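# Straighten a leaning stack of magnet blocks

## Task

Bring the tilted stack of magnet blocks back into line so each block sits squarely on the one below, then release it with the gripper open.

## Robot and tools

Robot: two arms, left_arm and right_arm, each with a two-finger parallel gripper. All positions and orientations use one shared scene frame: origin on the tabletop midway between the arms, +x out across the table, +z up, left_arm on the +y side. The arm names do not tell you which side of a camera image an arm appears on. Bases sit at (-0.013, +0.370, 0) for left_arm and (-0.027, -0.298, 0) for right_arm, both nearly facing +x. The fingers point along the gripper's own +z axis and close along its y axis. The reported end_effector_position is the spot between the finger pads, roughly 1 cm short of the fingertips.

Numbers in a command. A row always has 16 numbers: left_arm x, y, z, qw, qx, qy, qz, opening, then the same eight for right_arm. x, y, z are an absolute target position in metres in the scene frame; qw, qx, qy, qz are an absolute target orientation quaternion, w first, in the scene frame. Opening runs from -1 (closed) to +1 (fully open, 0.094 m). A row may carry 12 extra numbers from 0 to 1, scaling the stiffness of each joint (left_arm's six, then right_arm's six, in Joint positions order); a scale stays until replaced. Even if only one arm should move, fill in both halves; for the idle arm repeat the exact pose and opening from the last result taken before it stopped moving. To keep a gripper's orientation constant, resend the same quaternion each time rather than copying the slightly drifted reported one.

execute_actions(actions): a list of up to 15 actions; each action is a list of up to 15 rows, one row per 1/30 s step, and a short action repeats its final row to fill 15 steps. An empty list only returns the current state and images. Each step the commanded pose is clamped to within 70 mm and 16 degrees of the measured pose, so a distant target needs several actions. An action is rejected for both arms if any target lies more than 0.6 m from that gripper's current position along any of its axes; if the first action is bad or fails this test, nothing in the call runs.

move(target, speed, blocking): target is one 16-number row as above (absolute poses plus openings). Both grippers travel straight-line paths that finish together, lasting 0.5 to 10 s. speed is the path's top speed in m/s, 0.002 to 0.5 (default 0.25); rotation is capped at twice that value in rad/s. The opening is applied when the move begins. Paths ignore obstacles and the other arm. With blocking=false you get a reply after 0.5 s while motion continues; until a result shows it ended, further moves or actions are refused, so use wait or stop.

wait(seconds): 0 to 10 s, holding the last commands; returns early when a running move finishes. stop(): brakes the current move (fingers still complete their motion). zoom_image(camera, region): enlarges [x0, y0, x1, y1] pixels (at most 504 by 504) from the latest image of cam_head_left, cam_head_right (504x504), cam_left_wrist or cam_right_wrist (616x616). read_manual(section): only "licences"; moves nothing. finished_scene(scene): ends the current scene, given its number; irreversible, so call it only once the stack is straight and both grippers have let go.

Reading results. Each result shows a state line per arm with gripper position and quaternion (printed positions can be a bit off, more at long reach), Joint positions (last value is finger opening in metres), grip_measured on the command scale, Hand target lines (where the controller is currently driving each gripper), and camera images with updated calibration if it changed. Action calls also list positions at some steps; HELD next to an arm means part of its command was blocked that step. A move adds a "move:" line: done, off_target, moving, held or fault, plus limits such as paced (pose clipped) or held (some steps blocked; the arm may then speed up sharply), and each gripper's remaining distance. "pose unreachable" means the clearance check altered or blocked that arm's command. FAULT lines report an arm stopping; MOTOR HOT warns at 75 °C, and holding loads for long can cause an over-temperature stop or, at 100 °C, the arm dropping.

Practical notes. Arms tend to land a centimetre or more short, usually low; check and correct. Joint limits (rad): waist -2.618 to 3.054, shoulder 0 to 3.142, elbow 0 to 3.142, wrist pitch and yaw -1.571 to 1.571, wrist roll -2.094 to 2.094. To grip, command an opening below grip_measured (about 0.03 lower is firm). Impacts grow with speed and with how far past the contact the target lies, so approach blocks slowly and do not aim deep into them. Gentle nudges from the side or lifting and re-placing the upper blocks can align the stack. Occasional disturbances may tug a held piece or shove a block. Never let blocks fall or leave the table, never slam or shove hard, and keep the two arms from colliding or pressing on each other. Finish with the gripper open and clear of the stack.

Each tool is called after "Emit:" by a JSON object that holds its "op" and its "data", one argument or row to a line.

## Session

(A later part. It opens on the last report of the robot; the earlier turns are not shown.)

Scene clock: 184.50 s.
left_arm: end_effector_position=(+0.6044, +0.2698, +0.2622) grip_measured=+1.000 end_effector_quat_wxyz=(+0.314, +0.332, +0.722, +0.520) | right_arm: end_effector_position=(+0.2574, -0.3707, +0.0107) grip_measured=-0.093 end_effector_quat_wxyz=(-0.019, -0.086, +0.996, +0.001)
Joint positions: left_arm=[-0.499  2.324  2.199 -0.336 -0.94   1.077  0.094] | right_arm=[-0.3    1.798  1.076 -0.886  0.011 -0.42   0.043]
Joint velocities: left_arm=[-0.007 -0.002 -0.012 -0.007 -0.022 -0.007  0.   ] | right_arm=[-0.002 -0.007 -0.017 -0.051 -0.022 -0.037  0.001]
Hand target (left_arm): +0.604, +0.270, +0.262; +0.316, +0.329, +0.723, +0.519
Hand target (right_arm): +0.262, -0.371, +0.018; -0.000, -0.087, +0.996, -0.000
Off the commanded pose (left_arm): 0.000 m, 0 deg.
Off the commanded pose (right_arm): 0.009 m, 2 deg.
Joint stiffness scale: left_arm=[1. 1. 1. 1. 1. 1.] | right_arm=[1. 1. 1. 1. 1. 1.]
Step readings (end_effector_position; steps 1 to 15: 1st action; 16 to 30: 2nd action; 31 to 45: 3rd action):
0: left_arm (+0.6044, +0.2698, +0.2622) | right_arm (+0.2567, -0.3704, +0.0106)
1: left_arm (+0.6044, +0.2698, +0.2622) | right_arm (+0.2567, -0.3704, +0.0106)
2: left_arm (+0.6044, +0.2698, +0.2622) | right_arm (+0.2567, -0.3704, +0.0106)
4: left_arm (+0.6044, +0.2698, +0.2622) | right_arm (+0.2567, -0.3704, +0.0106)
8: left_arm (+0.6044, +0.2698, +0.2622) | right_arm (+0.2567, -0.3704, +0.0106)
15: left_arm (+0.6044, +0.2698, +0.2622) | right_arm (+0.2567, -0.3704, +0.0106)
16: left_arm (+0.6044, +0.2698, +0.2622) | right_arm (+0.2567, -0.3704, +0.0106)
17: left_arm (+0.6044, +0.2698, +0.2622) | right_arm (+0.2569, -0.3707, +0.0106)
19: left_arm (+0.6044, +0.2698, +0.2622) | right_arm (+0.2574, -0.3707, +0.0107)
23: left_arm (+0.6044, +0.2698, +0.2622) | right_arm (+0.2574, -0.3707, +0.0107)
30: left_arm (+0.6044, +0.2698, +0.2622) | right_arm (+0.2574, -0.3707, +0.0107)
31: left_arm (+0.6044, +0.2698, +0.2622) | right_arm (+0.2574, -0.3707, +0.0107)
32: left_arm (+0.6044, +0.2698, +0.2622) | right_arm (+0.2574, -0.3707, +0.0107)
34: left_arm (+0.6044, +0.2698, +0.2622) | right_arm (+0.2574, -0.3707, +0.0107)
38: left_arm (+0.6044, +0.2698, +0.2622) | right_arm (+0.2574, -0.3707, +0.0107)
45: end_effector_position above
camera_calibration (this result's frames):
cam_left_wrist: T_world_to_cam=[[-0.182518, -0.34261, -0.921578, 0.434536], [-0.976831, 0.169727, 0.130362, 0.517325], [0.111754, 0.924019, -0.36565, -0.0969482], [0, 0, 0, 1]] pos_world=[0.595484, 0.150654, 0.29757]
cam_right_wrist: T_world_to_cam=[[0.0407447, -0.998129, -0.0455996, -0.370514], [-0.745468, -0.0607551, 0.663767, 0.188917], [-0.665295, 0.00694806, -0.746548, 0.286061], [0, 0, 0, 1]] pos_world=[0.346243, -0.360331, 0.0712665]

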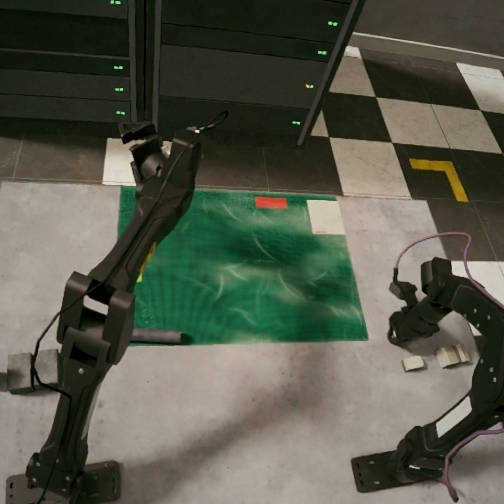

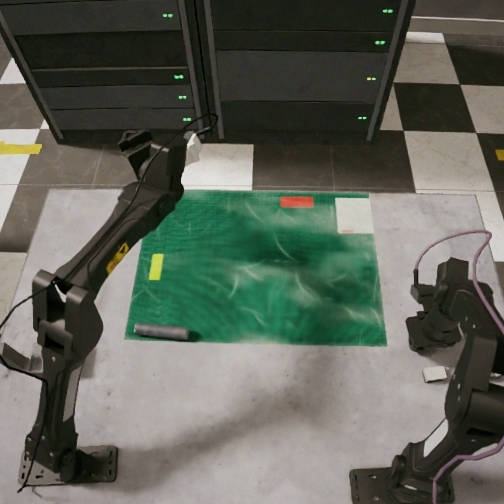

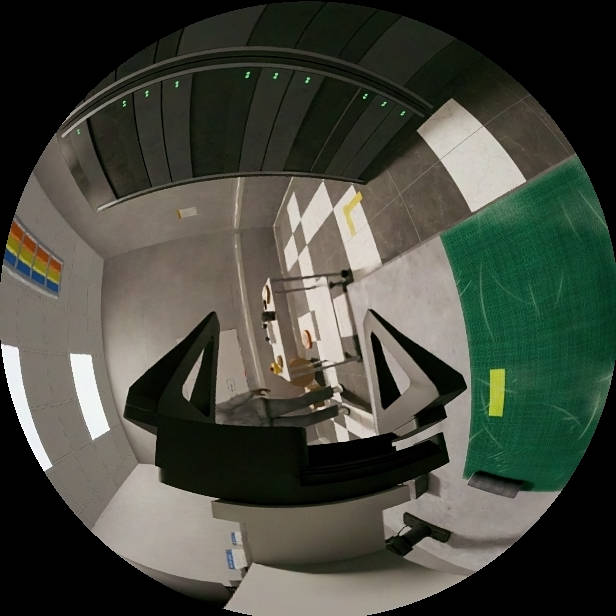

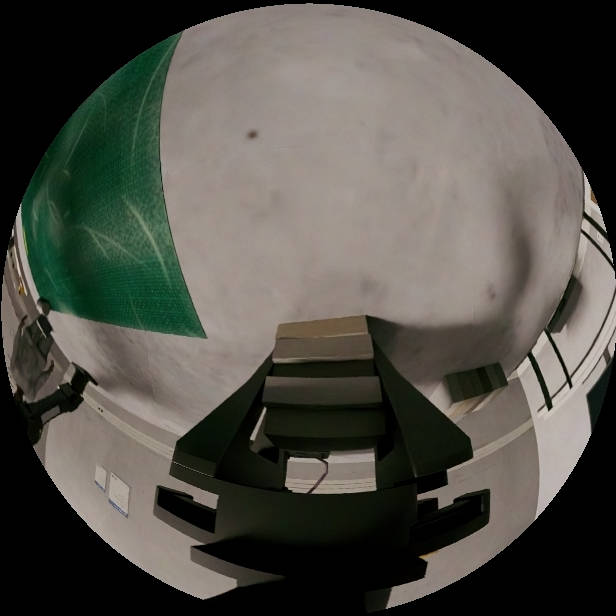

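Emit:
{"op": "execute_actions", "data": {
  "actions": [
    [[0.6044,0.2698,0.2622,0.316,0.329,0.723,0.519,1,0.262,-0.371,0.018,0,-0.0872,0.9962,0,1]],
    [[0.6044,0.2698,0.2622,0.316,0.329,0.723,0.519,1,0.262,-0.371,0.018,0,-0.0872,0.9962,0,1]]
  ]
}}

Emit:
{"op": "move", "data": {
  "target": [0.6044,0.2698,0.2622,0.316,0.329,0.723,0.519,1,0.264,-0.371,0.105,0,-0.0872,0.9962,0,1],
  "speed": 0.2
}}

Emit:
{"op": "move", "data": {
  "target": [0.6044,0.2698,0.2622,0.316,0.329,0.723,0.519,1,0.264,-0.371,0.105,0,0.643,0.766,0,1],
  "speed": 0.3
}}

Scene clock: 188.90 s.
left_arm: end_effector_position=(+0.6044, +0.2698, +0.2622) grip_measured=+1.000 end_effector_quat_wxyz=(+0.314, +0.332, +0.722, +0.520) | right_arm: end_effector_position=(+0.2576, -0.3707, +0.0107) grip_measured=+1.000 end_effector_quat_wxyz=(-0.019, -0.086, +0.996, +0.001)
Joint positions: left_arm=[-0.499  2.324  2.199 -0.336 -0.94   1.077  0.094] | right_arm=[-0.3    1.798  1.076 -0.885  0.011 -0.42   0.094]
Joint velocities: left_arm=[-0.007 -0.007 -0.017  0.022 -0.022  0.051  0.   ] | right_arm=[-0.012 -0.002  0.002  0.066  0.051  0.007  0.   ]
Hand target (left_arm): +0.604, +0.270, +0.262; +0.316, +0.329, +0.723, +0.519
Hand target (right_arm): +0.262, -0.371, +0.018; -0.000, -0.087, +0.996, -0.000
Off the commanded pose (left_arm): 0.000 m, 0 deg.
Off the commanded pose (right_arm): 0.009 m, 2 deg.
Joint stiffness scale: left_arm=[1. 1. 1. 1. 1. 1.] | right_arm=[1. 1. 1. 1. 1. 1.]
Step readings (end_effector_position; steps 1 to 15: 1st action; 16 to 30: 2nd action):
0: left_arm (+0.6044, +0.2698, +0.2622) | right_arm (+0.2574, -0.3707, +0.0107)
1: left_arm (+0.6044, +0.2698, +0.2622) | right_arm (+0.2574, -0.3707, +0.0107)
2: left_arm (+0.6044, +0.2698, +0.2622) | right_arm (+0.2575, -0.3707, +0.0107)
4: left_arm (+0.6044, +0.2698, +0.2622) | right_arm (+0.2575, -0.3707, +0.0107)
8: left_arm (+0.6044, +0.2698, +0.2622) | right_arm (+0.2576, -0.3707, +0.0107)
15: left_arm (+0.6044, +0.2698, +0.2622) | right_arm (+0.2576, -0.3707, +0.0107)
16: left_arm (+0.6044, +0.2698, +0.2622) | right_arm (+0.2576, -0.3707, +0.0107)
17: left_arm (+0.6044, +0.2698, +0.2622) | right_arm (+0.2576, -0.3707, +0.0107)
19: left_arm (+0.6044, +0.2698, +0.2622) | right_arm (+0.2576, -0.3707, +0.0107)
23: left_arm (+0.6044, +0.2698, +0.2622) | right_arm (+0.2576, -0.3707, +0.0107)
30: end_effector_position above
camera_calibration (this result's frames):
cam_left_wrist: T_world_to_cam=[[-0.182518, -0.34261, -0.921578, 0.434536], [-0.976831, 0.169727, 0.130362, 0.517325], [0.111754, 0.924019, -0.36565, -0.0969482], [0, 0, 0, 1]] pos_world=[0.595484, 0.150654, 0.29757]
cam_right_wrist: T_world_to_cam=[[0.0407951, -0.998141, -0.0452745, -0.370617], [-0.746204, -0.0605691, 0.662956, 0.189392], [-0.664466, 0.00673865, -0.747288, 0.285954], [0, 0, 0, 1]] pos_world=[0.346451, -0.360384, 0.0713516]

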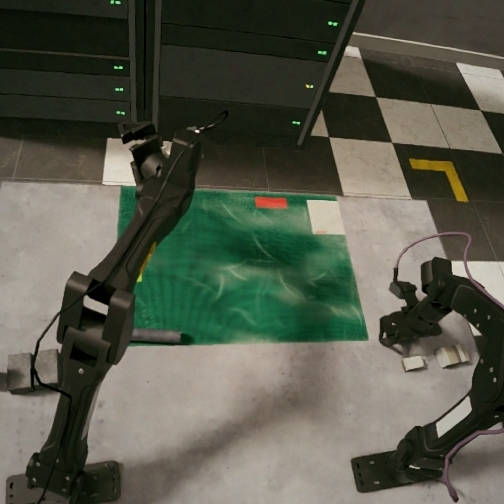

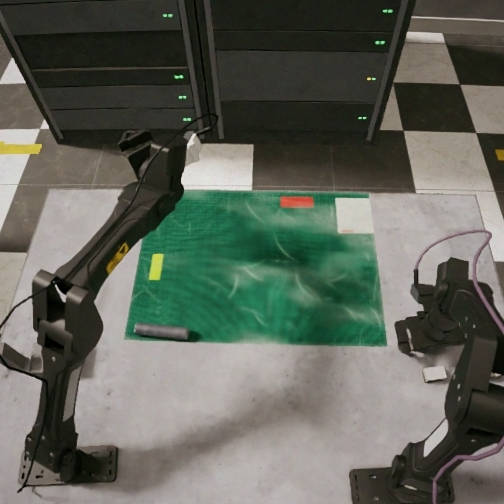

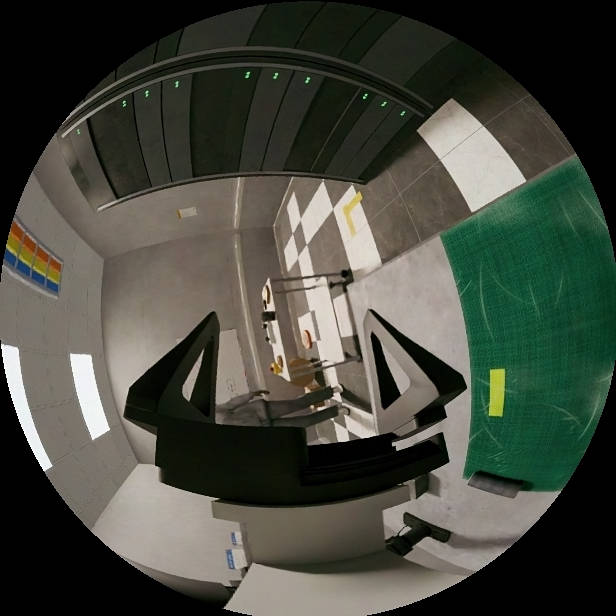

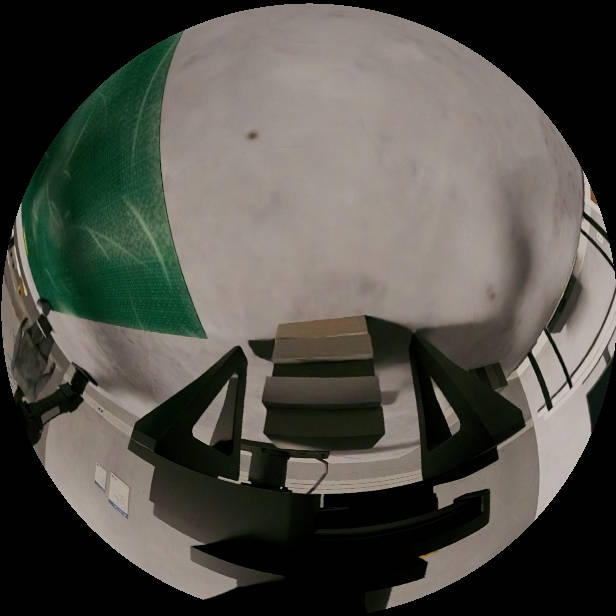

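Scene clock: 190.07 s.
left_arm: end_effector_position=(+0.6044, +0.2698, +0.2622) grip_measured=+1.000 end_effector_quat_wxyz=(+0.314, +0.332, +0.722, +0.520) | right_arm: end_effector_position=(+0.2597, -0.3713, +0.0949) grip_measured=+1.000 end_effector_quat_wxyz=(-0.017, -0.086, +0.996, +0.000)
Joint positions: left_arm=[-0.499  2.324  2.199 -0.336 -0.94   1.077  0.094] | right_arm=[-0.3    1.703  1.315 -1.215  0.011 -0.42   0.094]
Joint velocities: left_arm=[ 0.017 -0.012  0.022  0.022 -0.007  0.051  0.   ] | right_arm=[-0.002 -0.002 -0.012 -0.095  0.022 -0.007  0.   ]
Hand target (left_arm): +0.604, +0.270, +0.262; +0.316, +0.329, +0.723, +0.519
Hand target (right_arm): +0.266, -0.371, +0.104; +0.000, -0.087, +0.996, -0.000
Off the commanded pose (left_arm): 0.000 m, 0 deg.
Off the commanded pose (right_arm): 0.011 m, 2 deg.
Joint stiffness scale: left_arm=[1. 1. 1. 1. 1. 1.] | right_arm=[1. 1. 1. 1. 1. 1.]
move: off_target (right_arm)
camera_calibration (this result's frames):
cam_left_wrist: T_world_to_cam=[[-0.182518, -0.34261, -0.921578, 0.434536], [-0.976831, 0.169727, 0.130362, 0.517325], [0.111754, 0.924019, -0.36565, -0.0969482], [0, 0, 0, 1]] pos_world=[0.595484, 0.150654, 0.29757]
cam_right_wrist: T_world_to_cam=[[0.0409442, -0.998179, -0.0442989, -0.367559], [-0.748407, -0.0600125, 0.66052, 0.136081], [-0.661975, 0.00610917, -0.749501, 0.349621], [0, 0, 0, 1]] pos_world=[0.348334, -0.360859, 0.155875]

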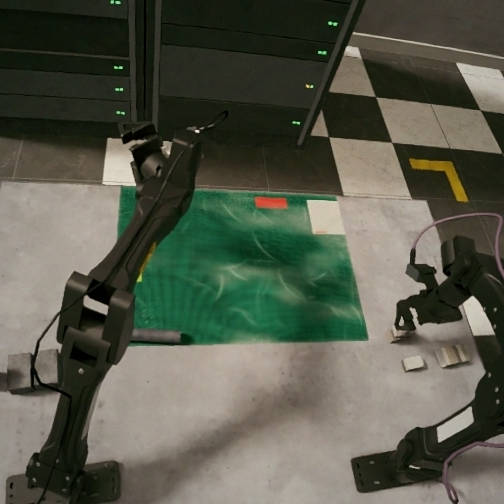

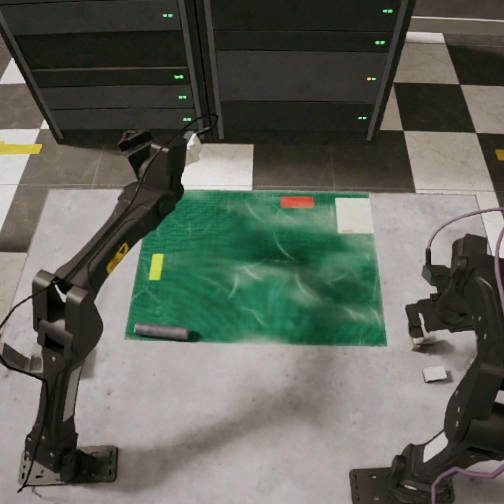

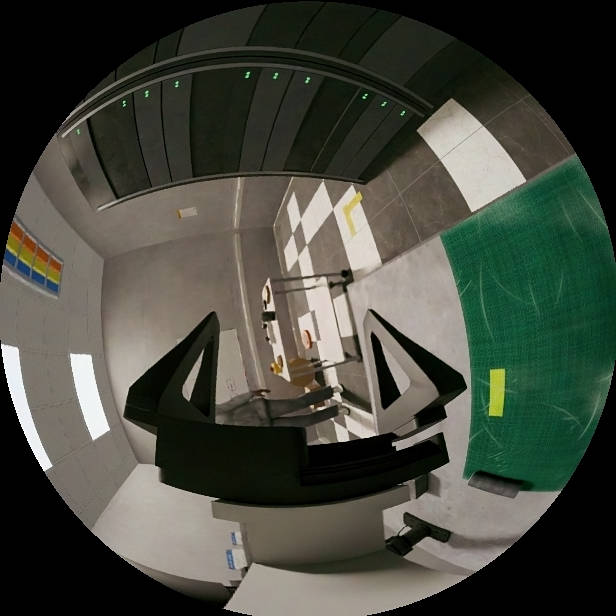

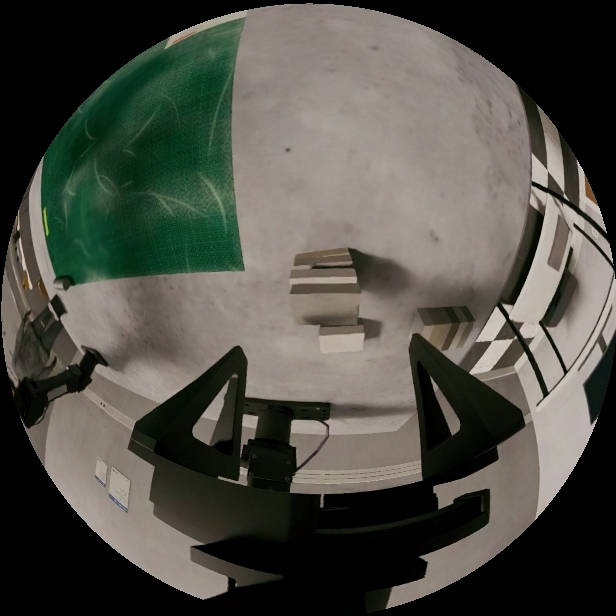

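Scene clock: 193.30 s.
left_arm: end_effector_position=(+0.6044, +0.2698, +0.2622) grip_measured=+1.000 end_effector_quat_wxyz=(+0.314, +0.332, +0.722, +0.520) | right_arm: end_effector_position=(+0.2599, -0.3682, +0.0950) grip_measured=+1.000 end_effector_quat_wxyz=(-0.017, +0.639, +0.769, -0.005)
Joint positions: left_arm=[-0.499  2.324  2.199 -0.336 -0.94   1.077  0.094] | right_arm=[-0.3    1.703  1.315 -1.218 -0.006  1.139  0.094]
Joint velocities: left_arm=[-0.012 -0.022 -0.012  0.066  0.037 -0.007  0.   ] | right_arm=[ 0.002 -0.007  0.002 -0.037  0.081 -0.022  0.   ]
Hand target (left_arm): +0.604, +0.270, +0.262; +0.316, +0.329, +0.723, +0.519
Hand target (right_arm): +0.264, -0.371, +0.105; +0.000, +0.643, +0.766, -0.000
Off the commanded pose (left_arm): 0.000 m, 0 deg.
Off the commanded pose (right_arm): 0.011 m, 2 deg.
Joint stiffness scale: left_arm=[1. 1. 1. 1. 1. 1.] | right_arm=[1. 1. 1. 1. 1. 1.]
move: off_target (right_arm)
camera_calibration (this result's frames):
cam_left_wrist: T_world_to_cam=[[-0.182968, -0.342012, -0.921711, 0.434682], [-0.976743, 0.169844, 0.130869, 0.517108], [0.111788, 0.924219, -0.365134, -0.0971581], [0, 0, 0, 1]] pos_world=[0.595475, 0.150634, 0.297501]
cam_right_wrist: T_world_to_cam=[[-0.998471, -0.0534472, -0.0141337, 0.250621], [-0.0498742, 0.760524, 0.647392, 0.258241], [-0.0238523, 0.647107, -0.762026, 0.421113], [0, 0, 0, 1]] pos_world=[0.273162, -0.455508, 0.157258]

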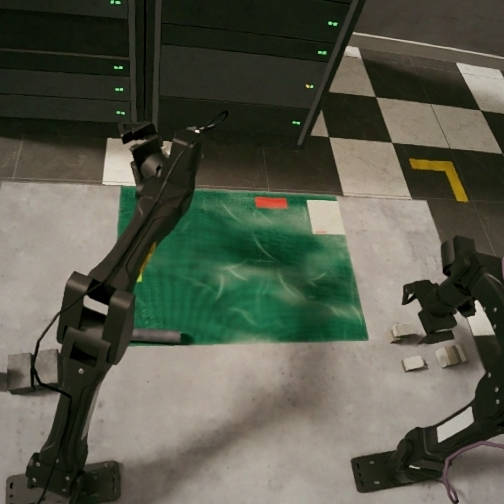

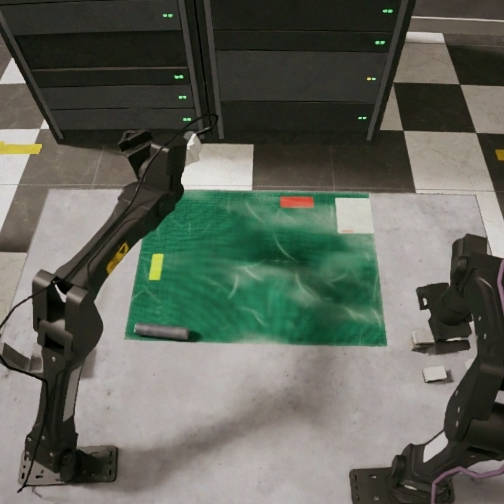

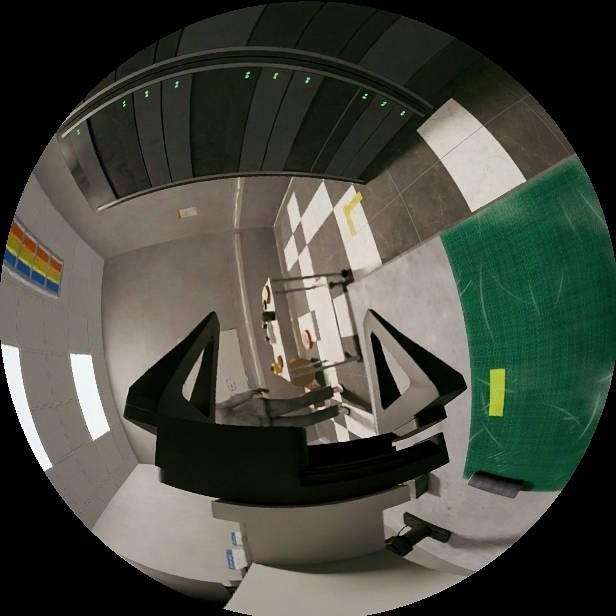

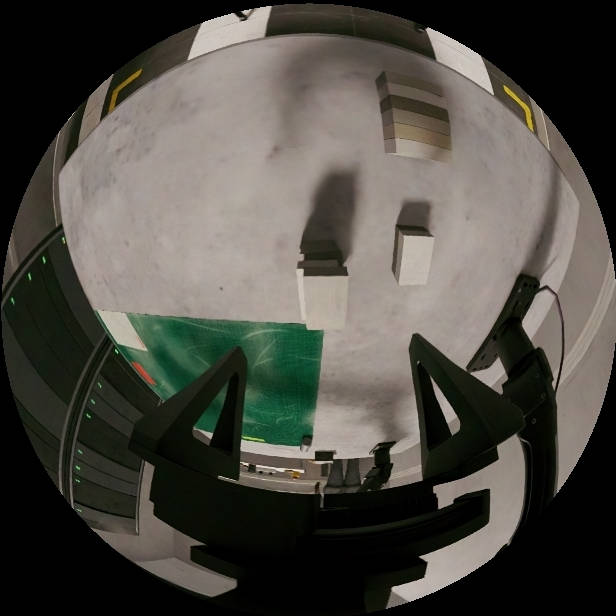

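Emit:
{"op": "move", "data": {
  "target": [0.6044,0.2698,0.2622,0.316,0.329,0.723,0.519,1,0.262,-0.3715,0.016,0,0.643,0.766,0,1],
  "speed": 0.12
}}

Scene clock: 196.63 s.
left_arm: end_effector_position=(+0.6044, +0.2698, +0.2622) grip_measured=+1.000 end_effector_quat_wxyz=(+0.314, +0.332, +0.722, +0.520) | right_arm: end_effector_position=(+0.2598, -0.3681, +0.0161) grip_measured=+1.000 end_effector_quat_wxyz=(-0.006, +0.640, +0.768, +0.001)
Joint positions: left_arm=[-0.499  2.324  2.199 -0.336 -0.94   1.078  0.094] | right_arm=[-0.3    1.77   1.066 -0.876 -0.007  1.142  0.094]
Joint velocities: left_arm=[-0.012 -0.012  0.002  0.007 -0.037 -0.051  0.   ] | right_arm=[ 0.007 -0.007  0.012  0.037 -0.007 -0.037  0.   ]
Hand target (left_arm): +0.604, +0.270, +0.262; +0.316, +0.329, +0.723, +0.519
Hand target (right_arm): +0.261, -0.371, +0.016; -0.000, +0.643, +0.766, -0.000
Off the commanded pose (left_arm): 0.000 m, 0 deg.
Off the commanded pose (right_arm): 0.004 m, 1 deg.
Joint stiffness scale: left_arm=[1. 1. 1. 1. 1. 1.] | right_arm=[1. 1. 1. 1. 1. 1.]
move: done
camera_calibration (this result's frames):
cam_left_wrist: T_world_to_cam=[[-0.183193, -0.341713, -0.921777, 0.434754], [-0.976699, 0.169901, 0.131123, 0.516999], [0.111805, 0.924319, -0.364876, -0.097263], [0, 0, 0, 1]] pos_world=[0.59547, 0.150625, 0.297467]
cam_right_wrist: T_world_to_cam=[[-0.997985, -0.0505287, -0.0383678, 0.250729], [-0.0633686, 0.764236, 0.641816, 0.314096], [-0.00310805, 0.642954, -0.765898, 0.354077], [0, 0, 0, 1]] pos_world=[0.271228, -0.45503, 0.0792151]

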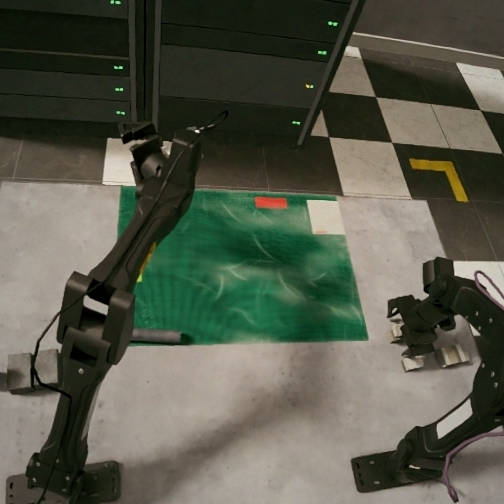

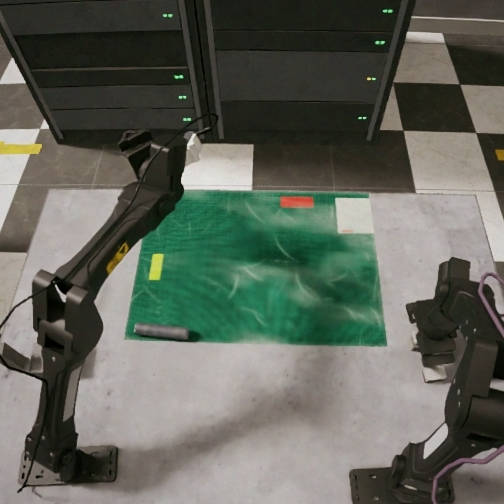

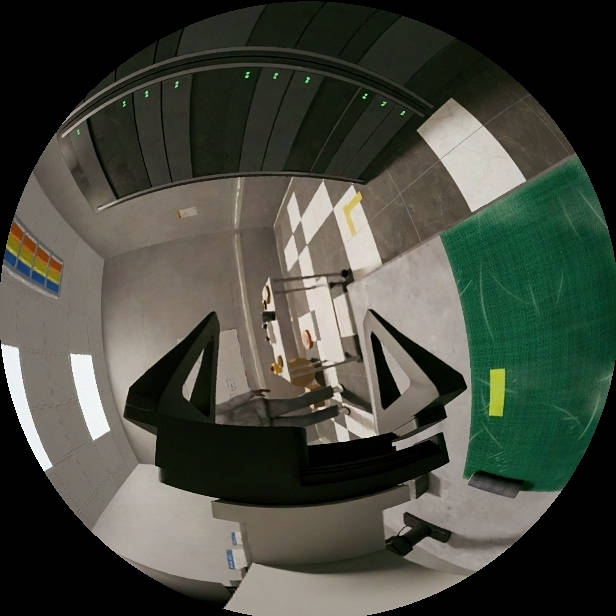

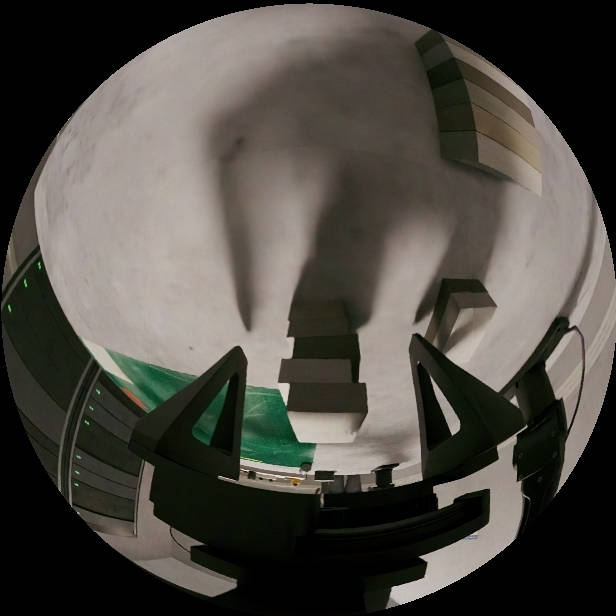

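Emit:
{"op": "execute_actions", "data": {
  "actions": [
    [[0.6044,0.2698,0.2622,0.316,0.329,0.723,0.519,1,0.262,-0.3715,0.016,0,0.643,0.766,0,-0.2]],
    [[0.6044,0.2698,0.2622,0.316,0.329,0.723,0.519,1,0.262,-0.3715,0.016,0,0.643,0.766,0,-0.7]],
    [[0.6044,0.2698,0.2622,0.316,0.329,0.723,0.519,1,0.262,-0.3715,0.016,0,0.643,0.766,0,-0.7]],
    [[0.6044,0.2698,0.2622,0.316,0.329,0.723,0.519,1,0.262,-0.3715,0.016,0,0.643,0.766,0,1]],
    [[0.6044,0.2698,0.2622,0.316,0.329,0.723,0.519,1,0.262,-0.3715,0.016,0,0.643,0.766,0,1]]
  ]
}}

Scene clock: 203.53 s.
left_arm: end_effector_position=(+0.6044, +0.2698, +0.2622) grip_measured=+1.000 end_effector_quat_wxyz=(+0.314, +0.332, +0.722, +0.520) | right_arm: end_effector_position=(+0.2610, -0.3682, +0.0160) grip_measured=+1.000 end_effector_quat_wxyz=(-0.004, +0.641, +0.768, +0.002)
Joint positions: left_arm=[-0.499  2.324  2.199 -0.336 -0.94   1.078  0.094] | right_arm=[-0.3    1.771  1.066 -0.871 -0.008  1.143  0.094]
Joint velocities: left_arm=[ 0.017 -0.022 -0.012  0.022 -0.022 -0.037  0.   ] | right_arm=[-0.017 -0.002  0.002  0.022 -0.051 -0.037  0.   ]
Hand target (left_arm): +0.604, +0.270, +0.262; +0.316, +0.329, +0.723, +0.519
Hand target (right_arm): +0.262, -0.371, +0.016; -0.000, +0.643, +0.766, -0.000
Off the commanded pose (left_arm): 0.000 m, 0 deg.
Off the commanded pose (right_arm): 0.003 m, 1 deg.
Joint stiffness scale: left_arm=[1. 1. 1. 1. 1. 1.] | right_arm=[1. 1. 1. 1. 1. 1.]
Step readings (end_effector_position; steps 1 to 15: 1st action; 16 to 30: 2nd action; 31 to 45: 3rd action; 46 to 60: 4th action; 61 to 75: 5th action):
0: left_arm (+0.6044, +0.2698, +0.2622) | right_arm (+0.2601, -0.3682, +0.0161)
1: left_arm (+0.6044, +0.2698, +0.2622) | right_arm (+0.2601, -0.3682, +0.0161)
2: left_arm (+0.6044, +0.2698, +0.2622) | right_arm (+0.2601, -0.3682, +0.0161)
4: left_arm (+0.6044, +0.2698, +0.2622) | right_arm (+0.2601, -0.3682, +0.0161)
8: left_arm (+0.6044, +0.2698, +0.2622) | right_arm (+0.2601, -0.3682, +0.0161)
15: left_arm (+0.6044, +0.2698, +0.2622) | right_arm (+0.2601, -0.3682, +0.0161)
16: left_arm (+0.6044, +0.2698, +0.2622) | right_arm (+0.2602, -0.3681, +0.0161)
17: left_arm (+0.6044, +0.2698, +0.2622) | right_arm (+0.2605, -0.3680, +0.0160)
19: left_arm (+0.6044, +0.2698, +0.2622) | right_arm (+0.2608, -0.3681, +0.0160)
23: left_arm (+0.6044, +0.2698, +0.2622) | right_arm (+0.2608, -0.3681, +0.0160)
30: left_arm (+0.6044, +0.2698, +0.2622) | right_arm (+0.2608, -0.3681, +0.0160)
31: left_arm (+0.6044, +0.2698, +0.2622) | right_arm (+0.2608, -0.3681, +0.0160)
32: left_arm (+0.6044, +0.2698, +0.2622) | right_arm (+0.2608, -0.3681, +0.0160)
34: left_arm (+0.6044, +0.2698, +0.2622) | right_arm (+0.2608, -0.3681, +0.0160)
38: left_arm (+0.6044, +0.2698, +0.2622) | right_arm (+0.2608, -0.3681, +0.0160)
45: left_arm (+0.6044, +0.2698, +0.2622) | right_arm (+0.2608, -0.3681, +0.0160)
46: left_arm (+0.6044, +0.2698, +0.2622) | right_arm (+0.2609, -0.3681, +0.0160)
47: left_arm (+0.6044, +0.2698, +0.2622) | right_arm (+0.2610, -0.3682, +0.0160)
49: left_arm (+0.6044, +0.2698, +0.2622) | right_arm (+0.2610, -0.3682, +0.0160)
53: left_arm (+0.6044, +0.2698, +0.2622) | right_arm (+0.2610, -0.3682, +0.0160)
60: left_arm (+0.6044, +0.2698, +0.2622) | right_arm (+0.2610, -0.3682, +0.0160)
61: left_arm (+0.6044, +0.2698, +0.2622) | right_arm (+0.2610, -0.3682, +0.0160)
62: left_arm (+0.6044, +0.2698, +0.2622) | right_arm (+0.2610, -0.3682, +0.0160)
64: left_arm (+0.6044, +0.2698, +0.2622) | right_arm (+0.2610, -0.3682, +0.0160)
68: left_arm (+0.6044, +0.2698, +0.2622) | right_arm (+0.2610, -0.3682, +0.0160)
75: end_effector_position above
camera_calibration (this result's frames):
cam_left_wrist: T_world_to_cam=[[-0.183193, -0.341713, -0.921777, 0.434754], [-0.976699, 0.169901, 0.131123, 0.516999], [0.111805, 0.924319, -0.364876, -0.097263], [0, 0, 0, 1]] pos_world=[0.59547, 0.150625, 0.297467]
cam_right_wrist: T_world_to_cam=[[-0.997832, -0.0497598, -0.043069, 0.252243], [-0.0658026, 0.764296, 0.6415, 0.31498], [0.000996561, 0.642943, -0.765913, 0.35298], [0, 0, 0, 1]] pos_world=[0.272071, -0.455132, 0.079156]

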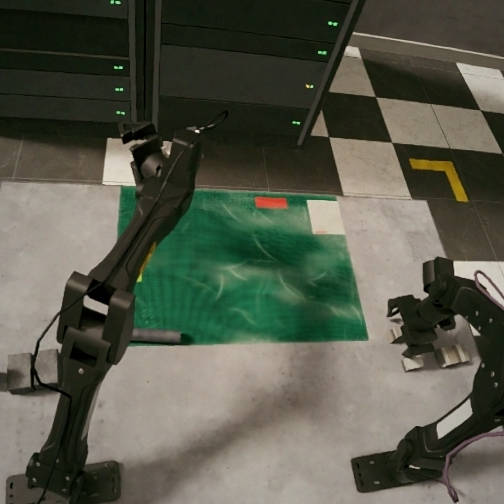

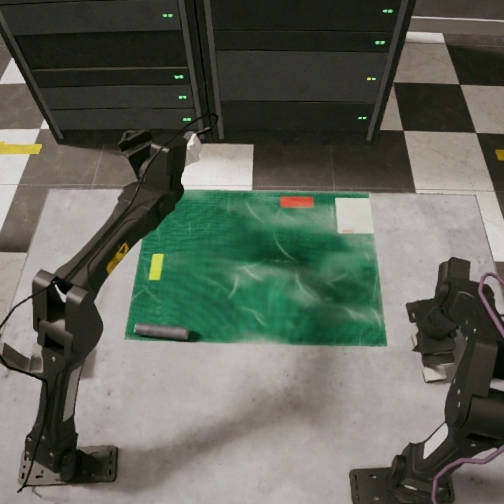

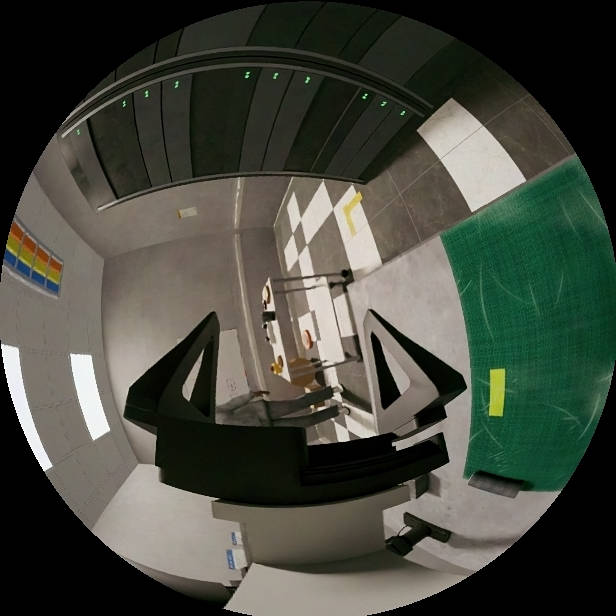

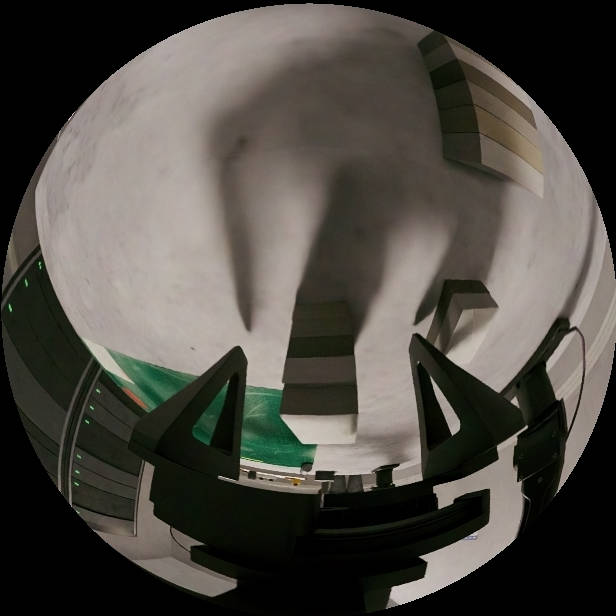

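Emit:
{"op": "move", "data": {
  "target": [0.6044,0.2698,0.2622,0.316,0.329,0.723,0.519,1,0.262,-0.3715,0.09,0,0.643,0.766,0,1],
  "speed": 0.2
}}

Emit:
{"op": "move", "data": {
  "target": [0.6044,0.2698,0.2622,0.316,0.329,0.723,0.519,1,0.193,-0.392,0.085,0,0.643,0.766,0,0.2],
  "speed": 0.2
}}

Scene clock: 212.80 s.
left_arm: end_effector_position=(+0.6044, +0.2698, +0.2622) grip_measured=+1.000 end_effector_quat_wxyz=(+0.314, +0.332, +0.722, +0.520) | right_arm: end_effector_position=(+0.2600, -0.3678, +0.0806) grip_measured=+1.000 end_effector_quat_wxyz=(-0.013, +0.641, +0.768, -0.001)
Joint positions: left_arm=[-0.499  2.324  2.199 -0.336 -0.94   1.078  0.094] | right_arm=[-0.3    1.703  1.258 -1.15  -0.009  1.143  0.094]
Joint velocities: left_arm=[-0.012  0.002 -0.012 -0.051 -0.022  0.007  0.   ] | right_arm=[ 0.012 -0.002  0.012  0.022  0.037 -0.007  0.   ]
Hand target (left_arm): +0.604, +0.270, +0.262; +0.316, +0.329, +0.723, +0.519
Hand target (right_arm): +0.263, -0.372, +0.090; -0.000, +0.643, +0.766, -0.000
Off the commanded pose (left_arm): 0.000 m, 0 deg.
Off the commanded pose (right_arm): 0.010 m, 2 deg.
Joint stiffness scale: left_arm=[1. 1. 1. 1. 1. 1.] | right_arm=[1. 1. 1. 1. 1. 1.]
move: done
camera_calibration (this result's frames):
cam_left_wrist: T_world_to_cam=[[-0.183418, -0.341415, -0.921843, 0.434827], [-0.976654, 0.169959, 0.131377, 0.51689], [0.111822, 0.924419, -0.364618, -0.097368], [0, 0, 0, 1]] pos_world=[0.595466, 0.150615, 0.297432]
cam_right_wrist: T_world_to_cam=[[-0.998466, -0.0495621, -0.0247009, 0.252849], [-0.0537638, 0.76075, 0.646815, 0.268347], [-0.0132663, 0.64715, -0.762247, 0.407145], [0, 0, 0, 1]] pos_world=[0.27229, -0.455097, 0.14302]

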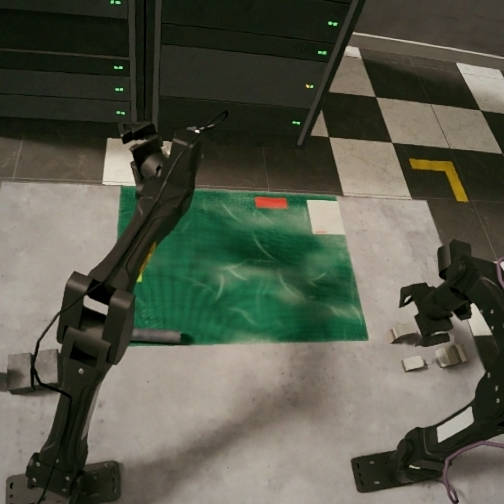

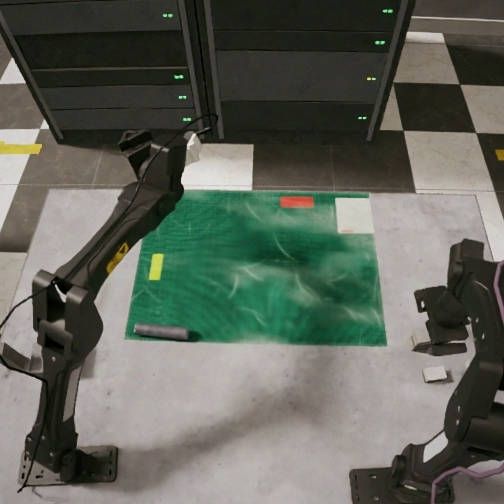

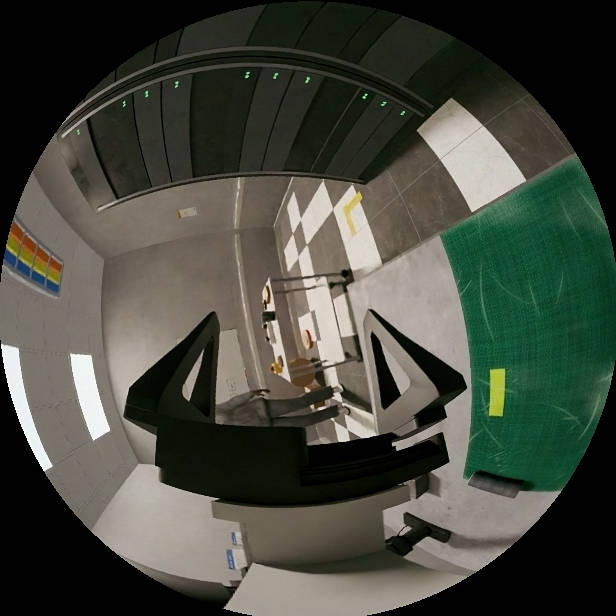

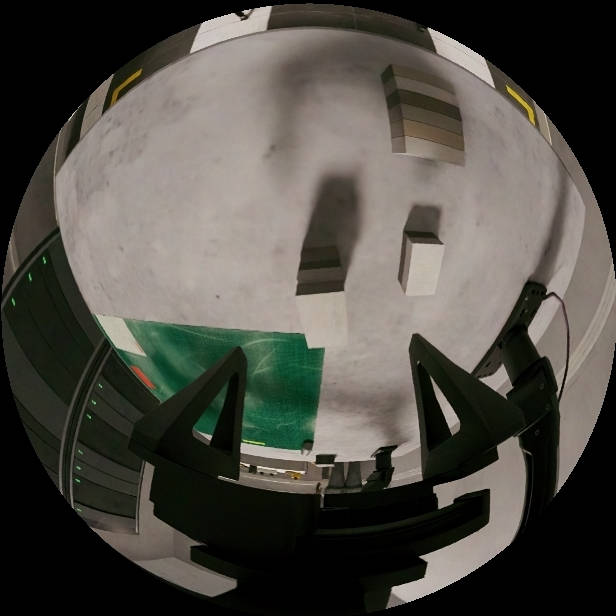

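Scene clock: 213.73 s.
left_arm: end_effector_position=(+0.6044, +0.2698, +0.2622) grip_measured=+1.000 end_effector_quat_wxyz=(+0.314, +0.332, +0.722, +0.520) | right_arm: end_effector_position=(+0.1955, -0.3882, +0.0823) grip_measured=+0.203 end_effector_quat_wxyz=(-0.010, +0.643, +0.766, +0.003)
Joint positions: left_arm=[-0.499  2.324  2.199 -0.336 -0.94   1.078  0.094] | right_arm=[-0.451  1.487  1.043 -1.145 -0.012  0.998  0.056]
Joint velocities: left_arm=[ 0.002 -0.017  0.002  0.037  0.095 -0.022  0.   ] | right_arm=[-0.007 -0.007 -0.012  0.022 -0.066  0.037 -0.   ]
Hand target (left_arm): +0.604, +0.270, +0.262; +0.316, +0.329, +0.723, +0.519
Hand target (right_arm): +0.193, -0.391, +0.085; -0.002, +0.643, +0.766, +0.002
Off the commanded pose (left_arm): 0.000 m, 0 deg.
Off the commanded pose (right_arm): 0.005 m, 1 deg.
Joint stiffness scale: left_arm=[1. 1. 1. 1. 1. 1.] | right_arm=[1. 1. 1. 1. 1. 1.]
move: done
camera_calibration (this result's frames):
cam_left_wrist: T_world_to_cam=[[-0.183418, -0.341415, -0.921843, 0.434827], [-0.976654, 0.169959, 0.131377, 0.51689], [0.111822, 0.924419, -0.364618, -0.097368], [0, 0, 0, 1]] pos_world=[0.595466, 0.150615, 0.297432]
cam_right_wrist: T_world_to_cam=[[-0.998486, -0.0432643, -0.0339602, 0.190658], [-0.0549526, 0.758878, 0.64891, 0.278655], [-0.00230291, 0.649794, -0.760107, 0.419562], [0, 0, 0, 1]] pos_world=[0.206649, -0.475845, 0.144565]

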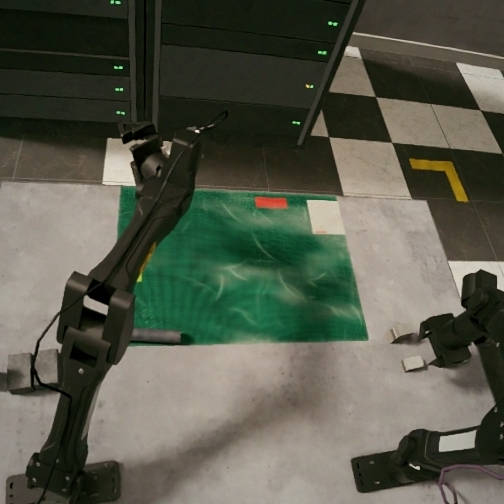

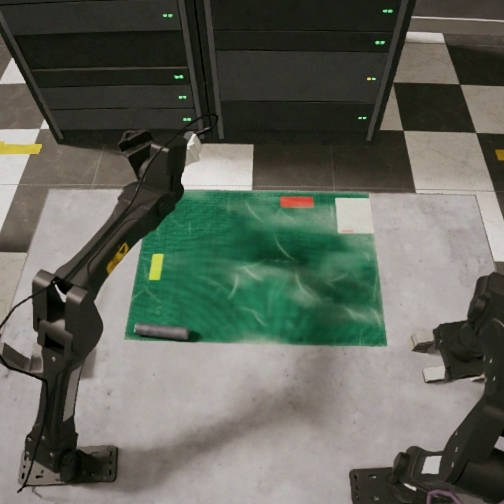

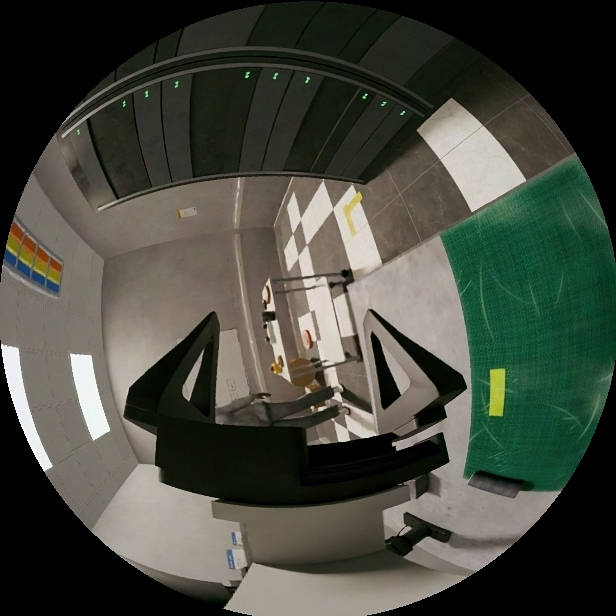

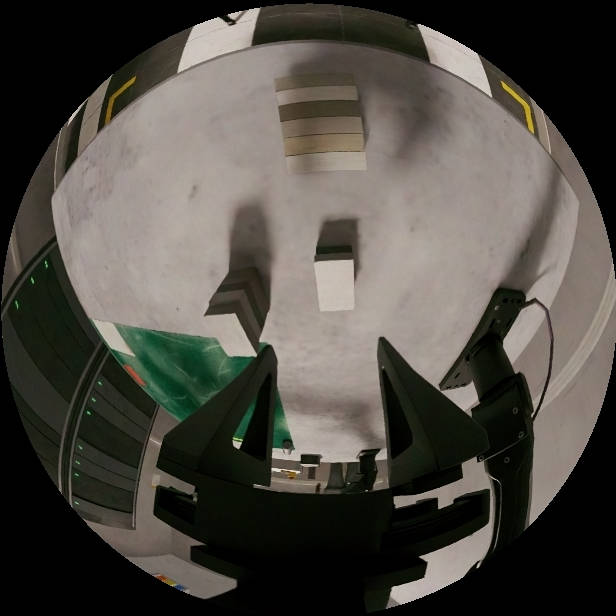

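Emit:
{"op": "move", "data": {
  "target": [0.6044,0.2698,0.2622,0.316,0.329,0.723,0.519,1,0.191,-0.393,0.0125,0,0.643,0.766,0,0.2],
  "speed": 0.12
}}

Scene clock: 217.97 s.
left_arm: end_effector_position=(+0.6044, +0.2698, +0.2622) grip_measured=+1.000 end_effector_quat_wxyz=(+0.313, +0.332, +0.722, +0.520) | right_arm: end_effector_position=(+0.1906, -0.3861, +0.0140) grip_measured=+0.203 end_effector_quat_wxyz=(-0.005, +0.639, +0.769, +0.005)
Joint positions: left_arm=[-0.499  2.324  2.199 -0.336 -0.94   1.078  0.094] | right_arm=[-0.451  1.552  0.816 -0.841 -0.012  0.988  0.056]
Joint velocities: left_arm=[ 0.002 -0.027 -0.007 -0.051  0.037 -0.037  0.   ] | right_arm=[-0.012  0.012  0.002 -0.037 -0.022 -0.007 -0.   ]
Hand target (left_arm): +0.604, +0.270, +0.262; +0.316, +0.329, +0.723, +0.519
Hand target (right_arm): +0.190, -0.392, +0.013; -0.001, +0.643, +0.766, -0.000
Off the commanded pose (left_arm): 0.000 m, 1 deg.
Off the commanded pose (right_arm): 0.007 m, 1 deg.
Joint stiffness scale: left_arm=[1. 1. 1. 1. 1. 1.] | right_arm=[1. 1. 1. 1. 1. 1.]
move: done
camera_calibration (this result's frames):
cam_left_wrist: T_world_to_cam=[[-0.183643, -0.341116, -0.921909, 0.434899], [-0.97661, 0.170017, 0.131631, 0.516781], [0.111839, 0.924518, -0.364359, -0.097473], [0, 0, 0, 1]] pos_world=[0.595461, 0.150605, 0.297398]
cam_right_wrist: T_world_to_cam=[[-0.997576, -0.053689, -0.0442595, 0.179518], [-0.0695734, 0.760741, 0.645316, 0.324673], [-0.000976356, 0.646831, -0.762633, 0.364873], [0, 0, 0, 1]] pos_world=[0.202027, -0.473365, 0.0766928]

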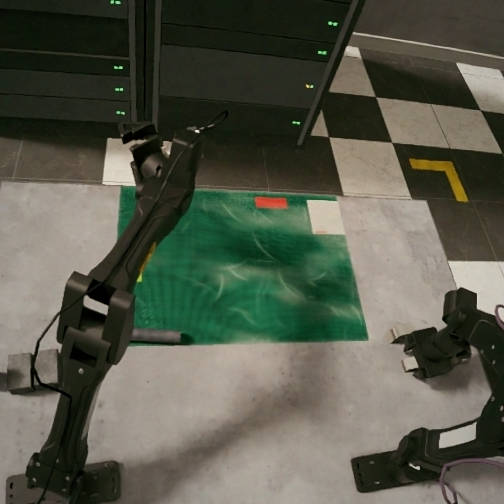

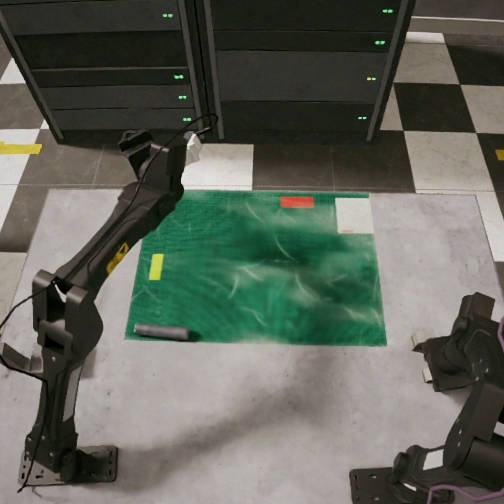

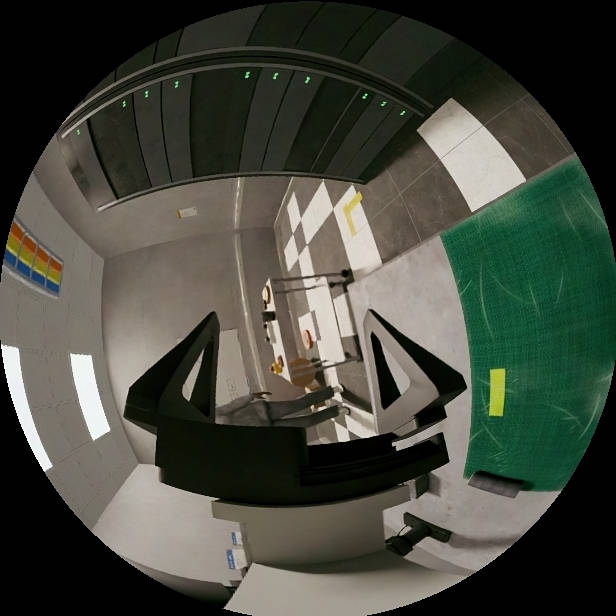

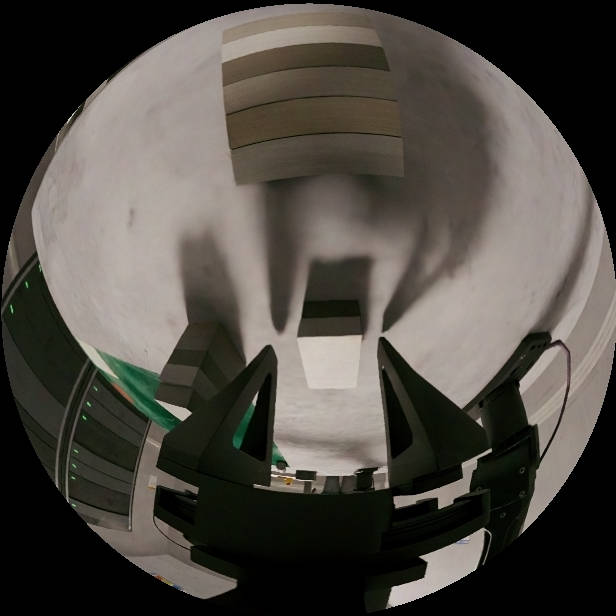

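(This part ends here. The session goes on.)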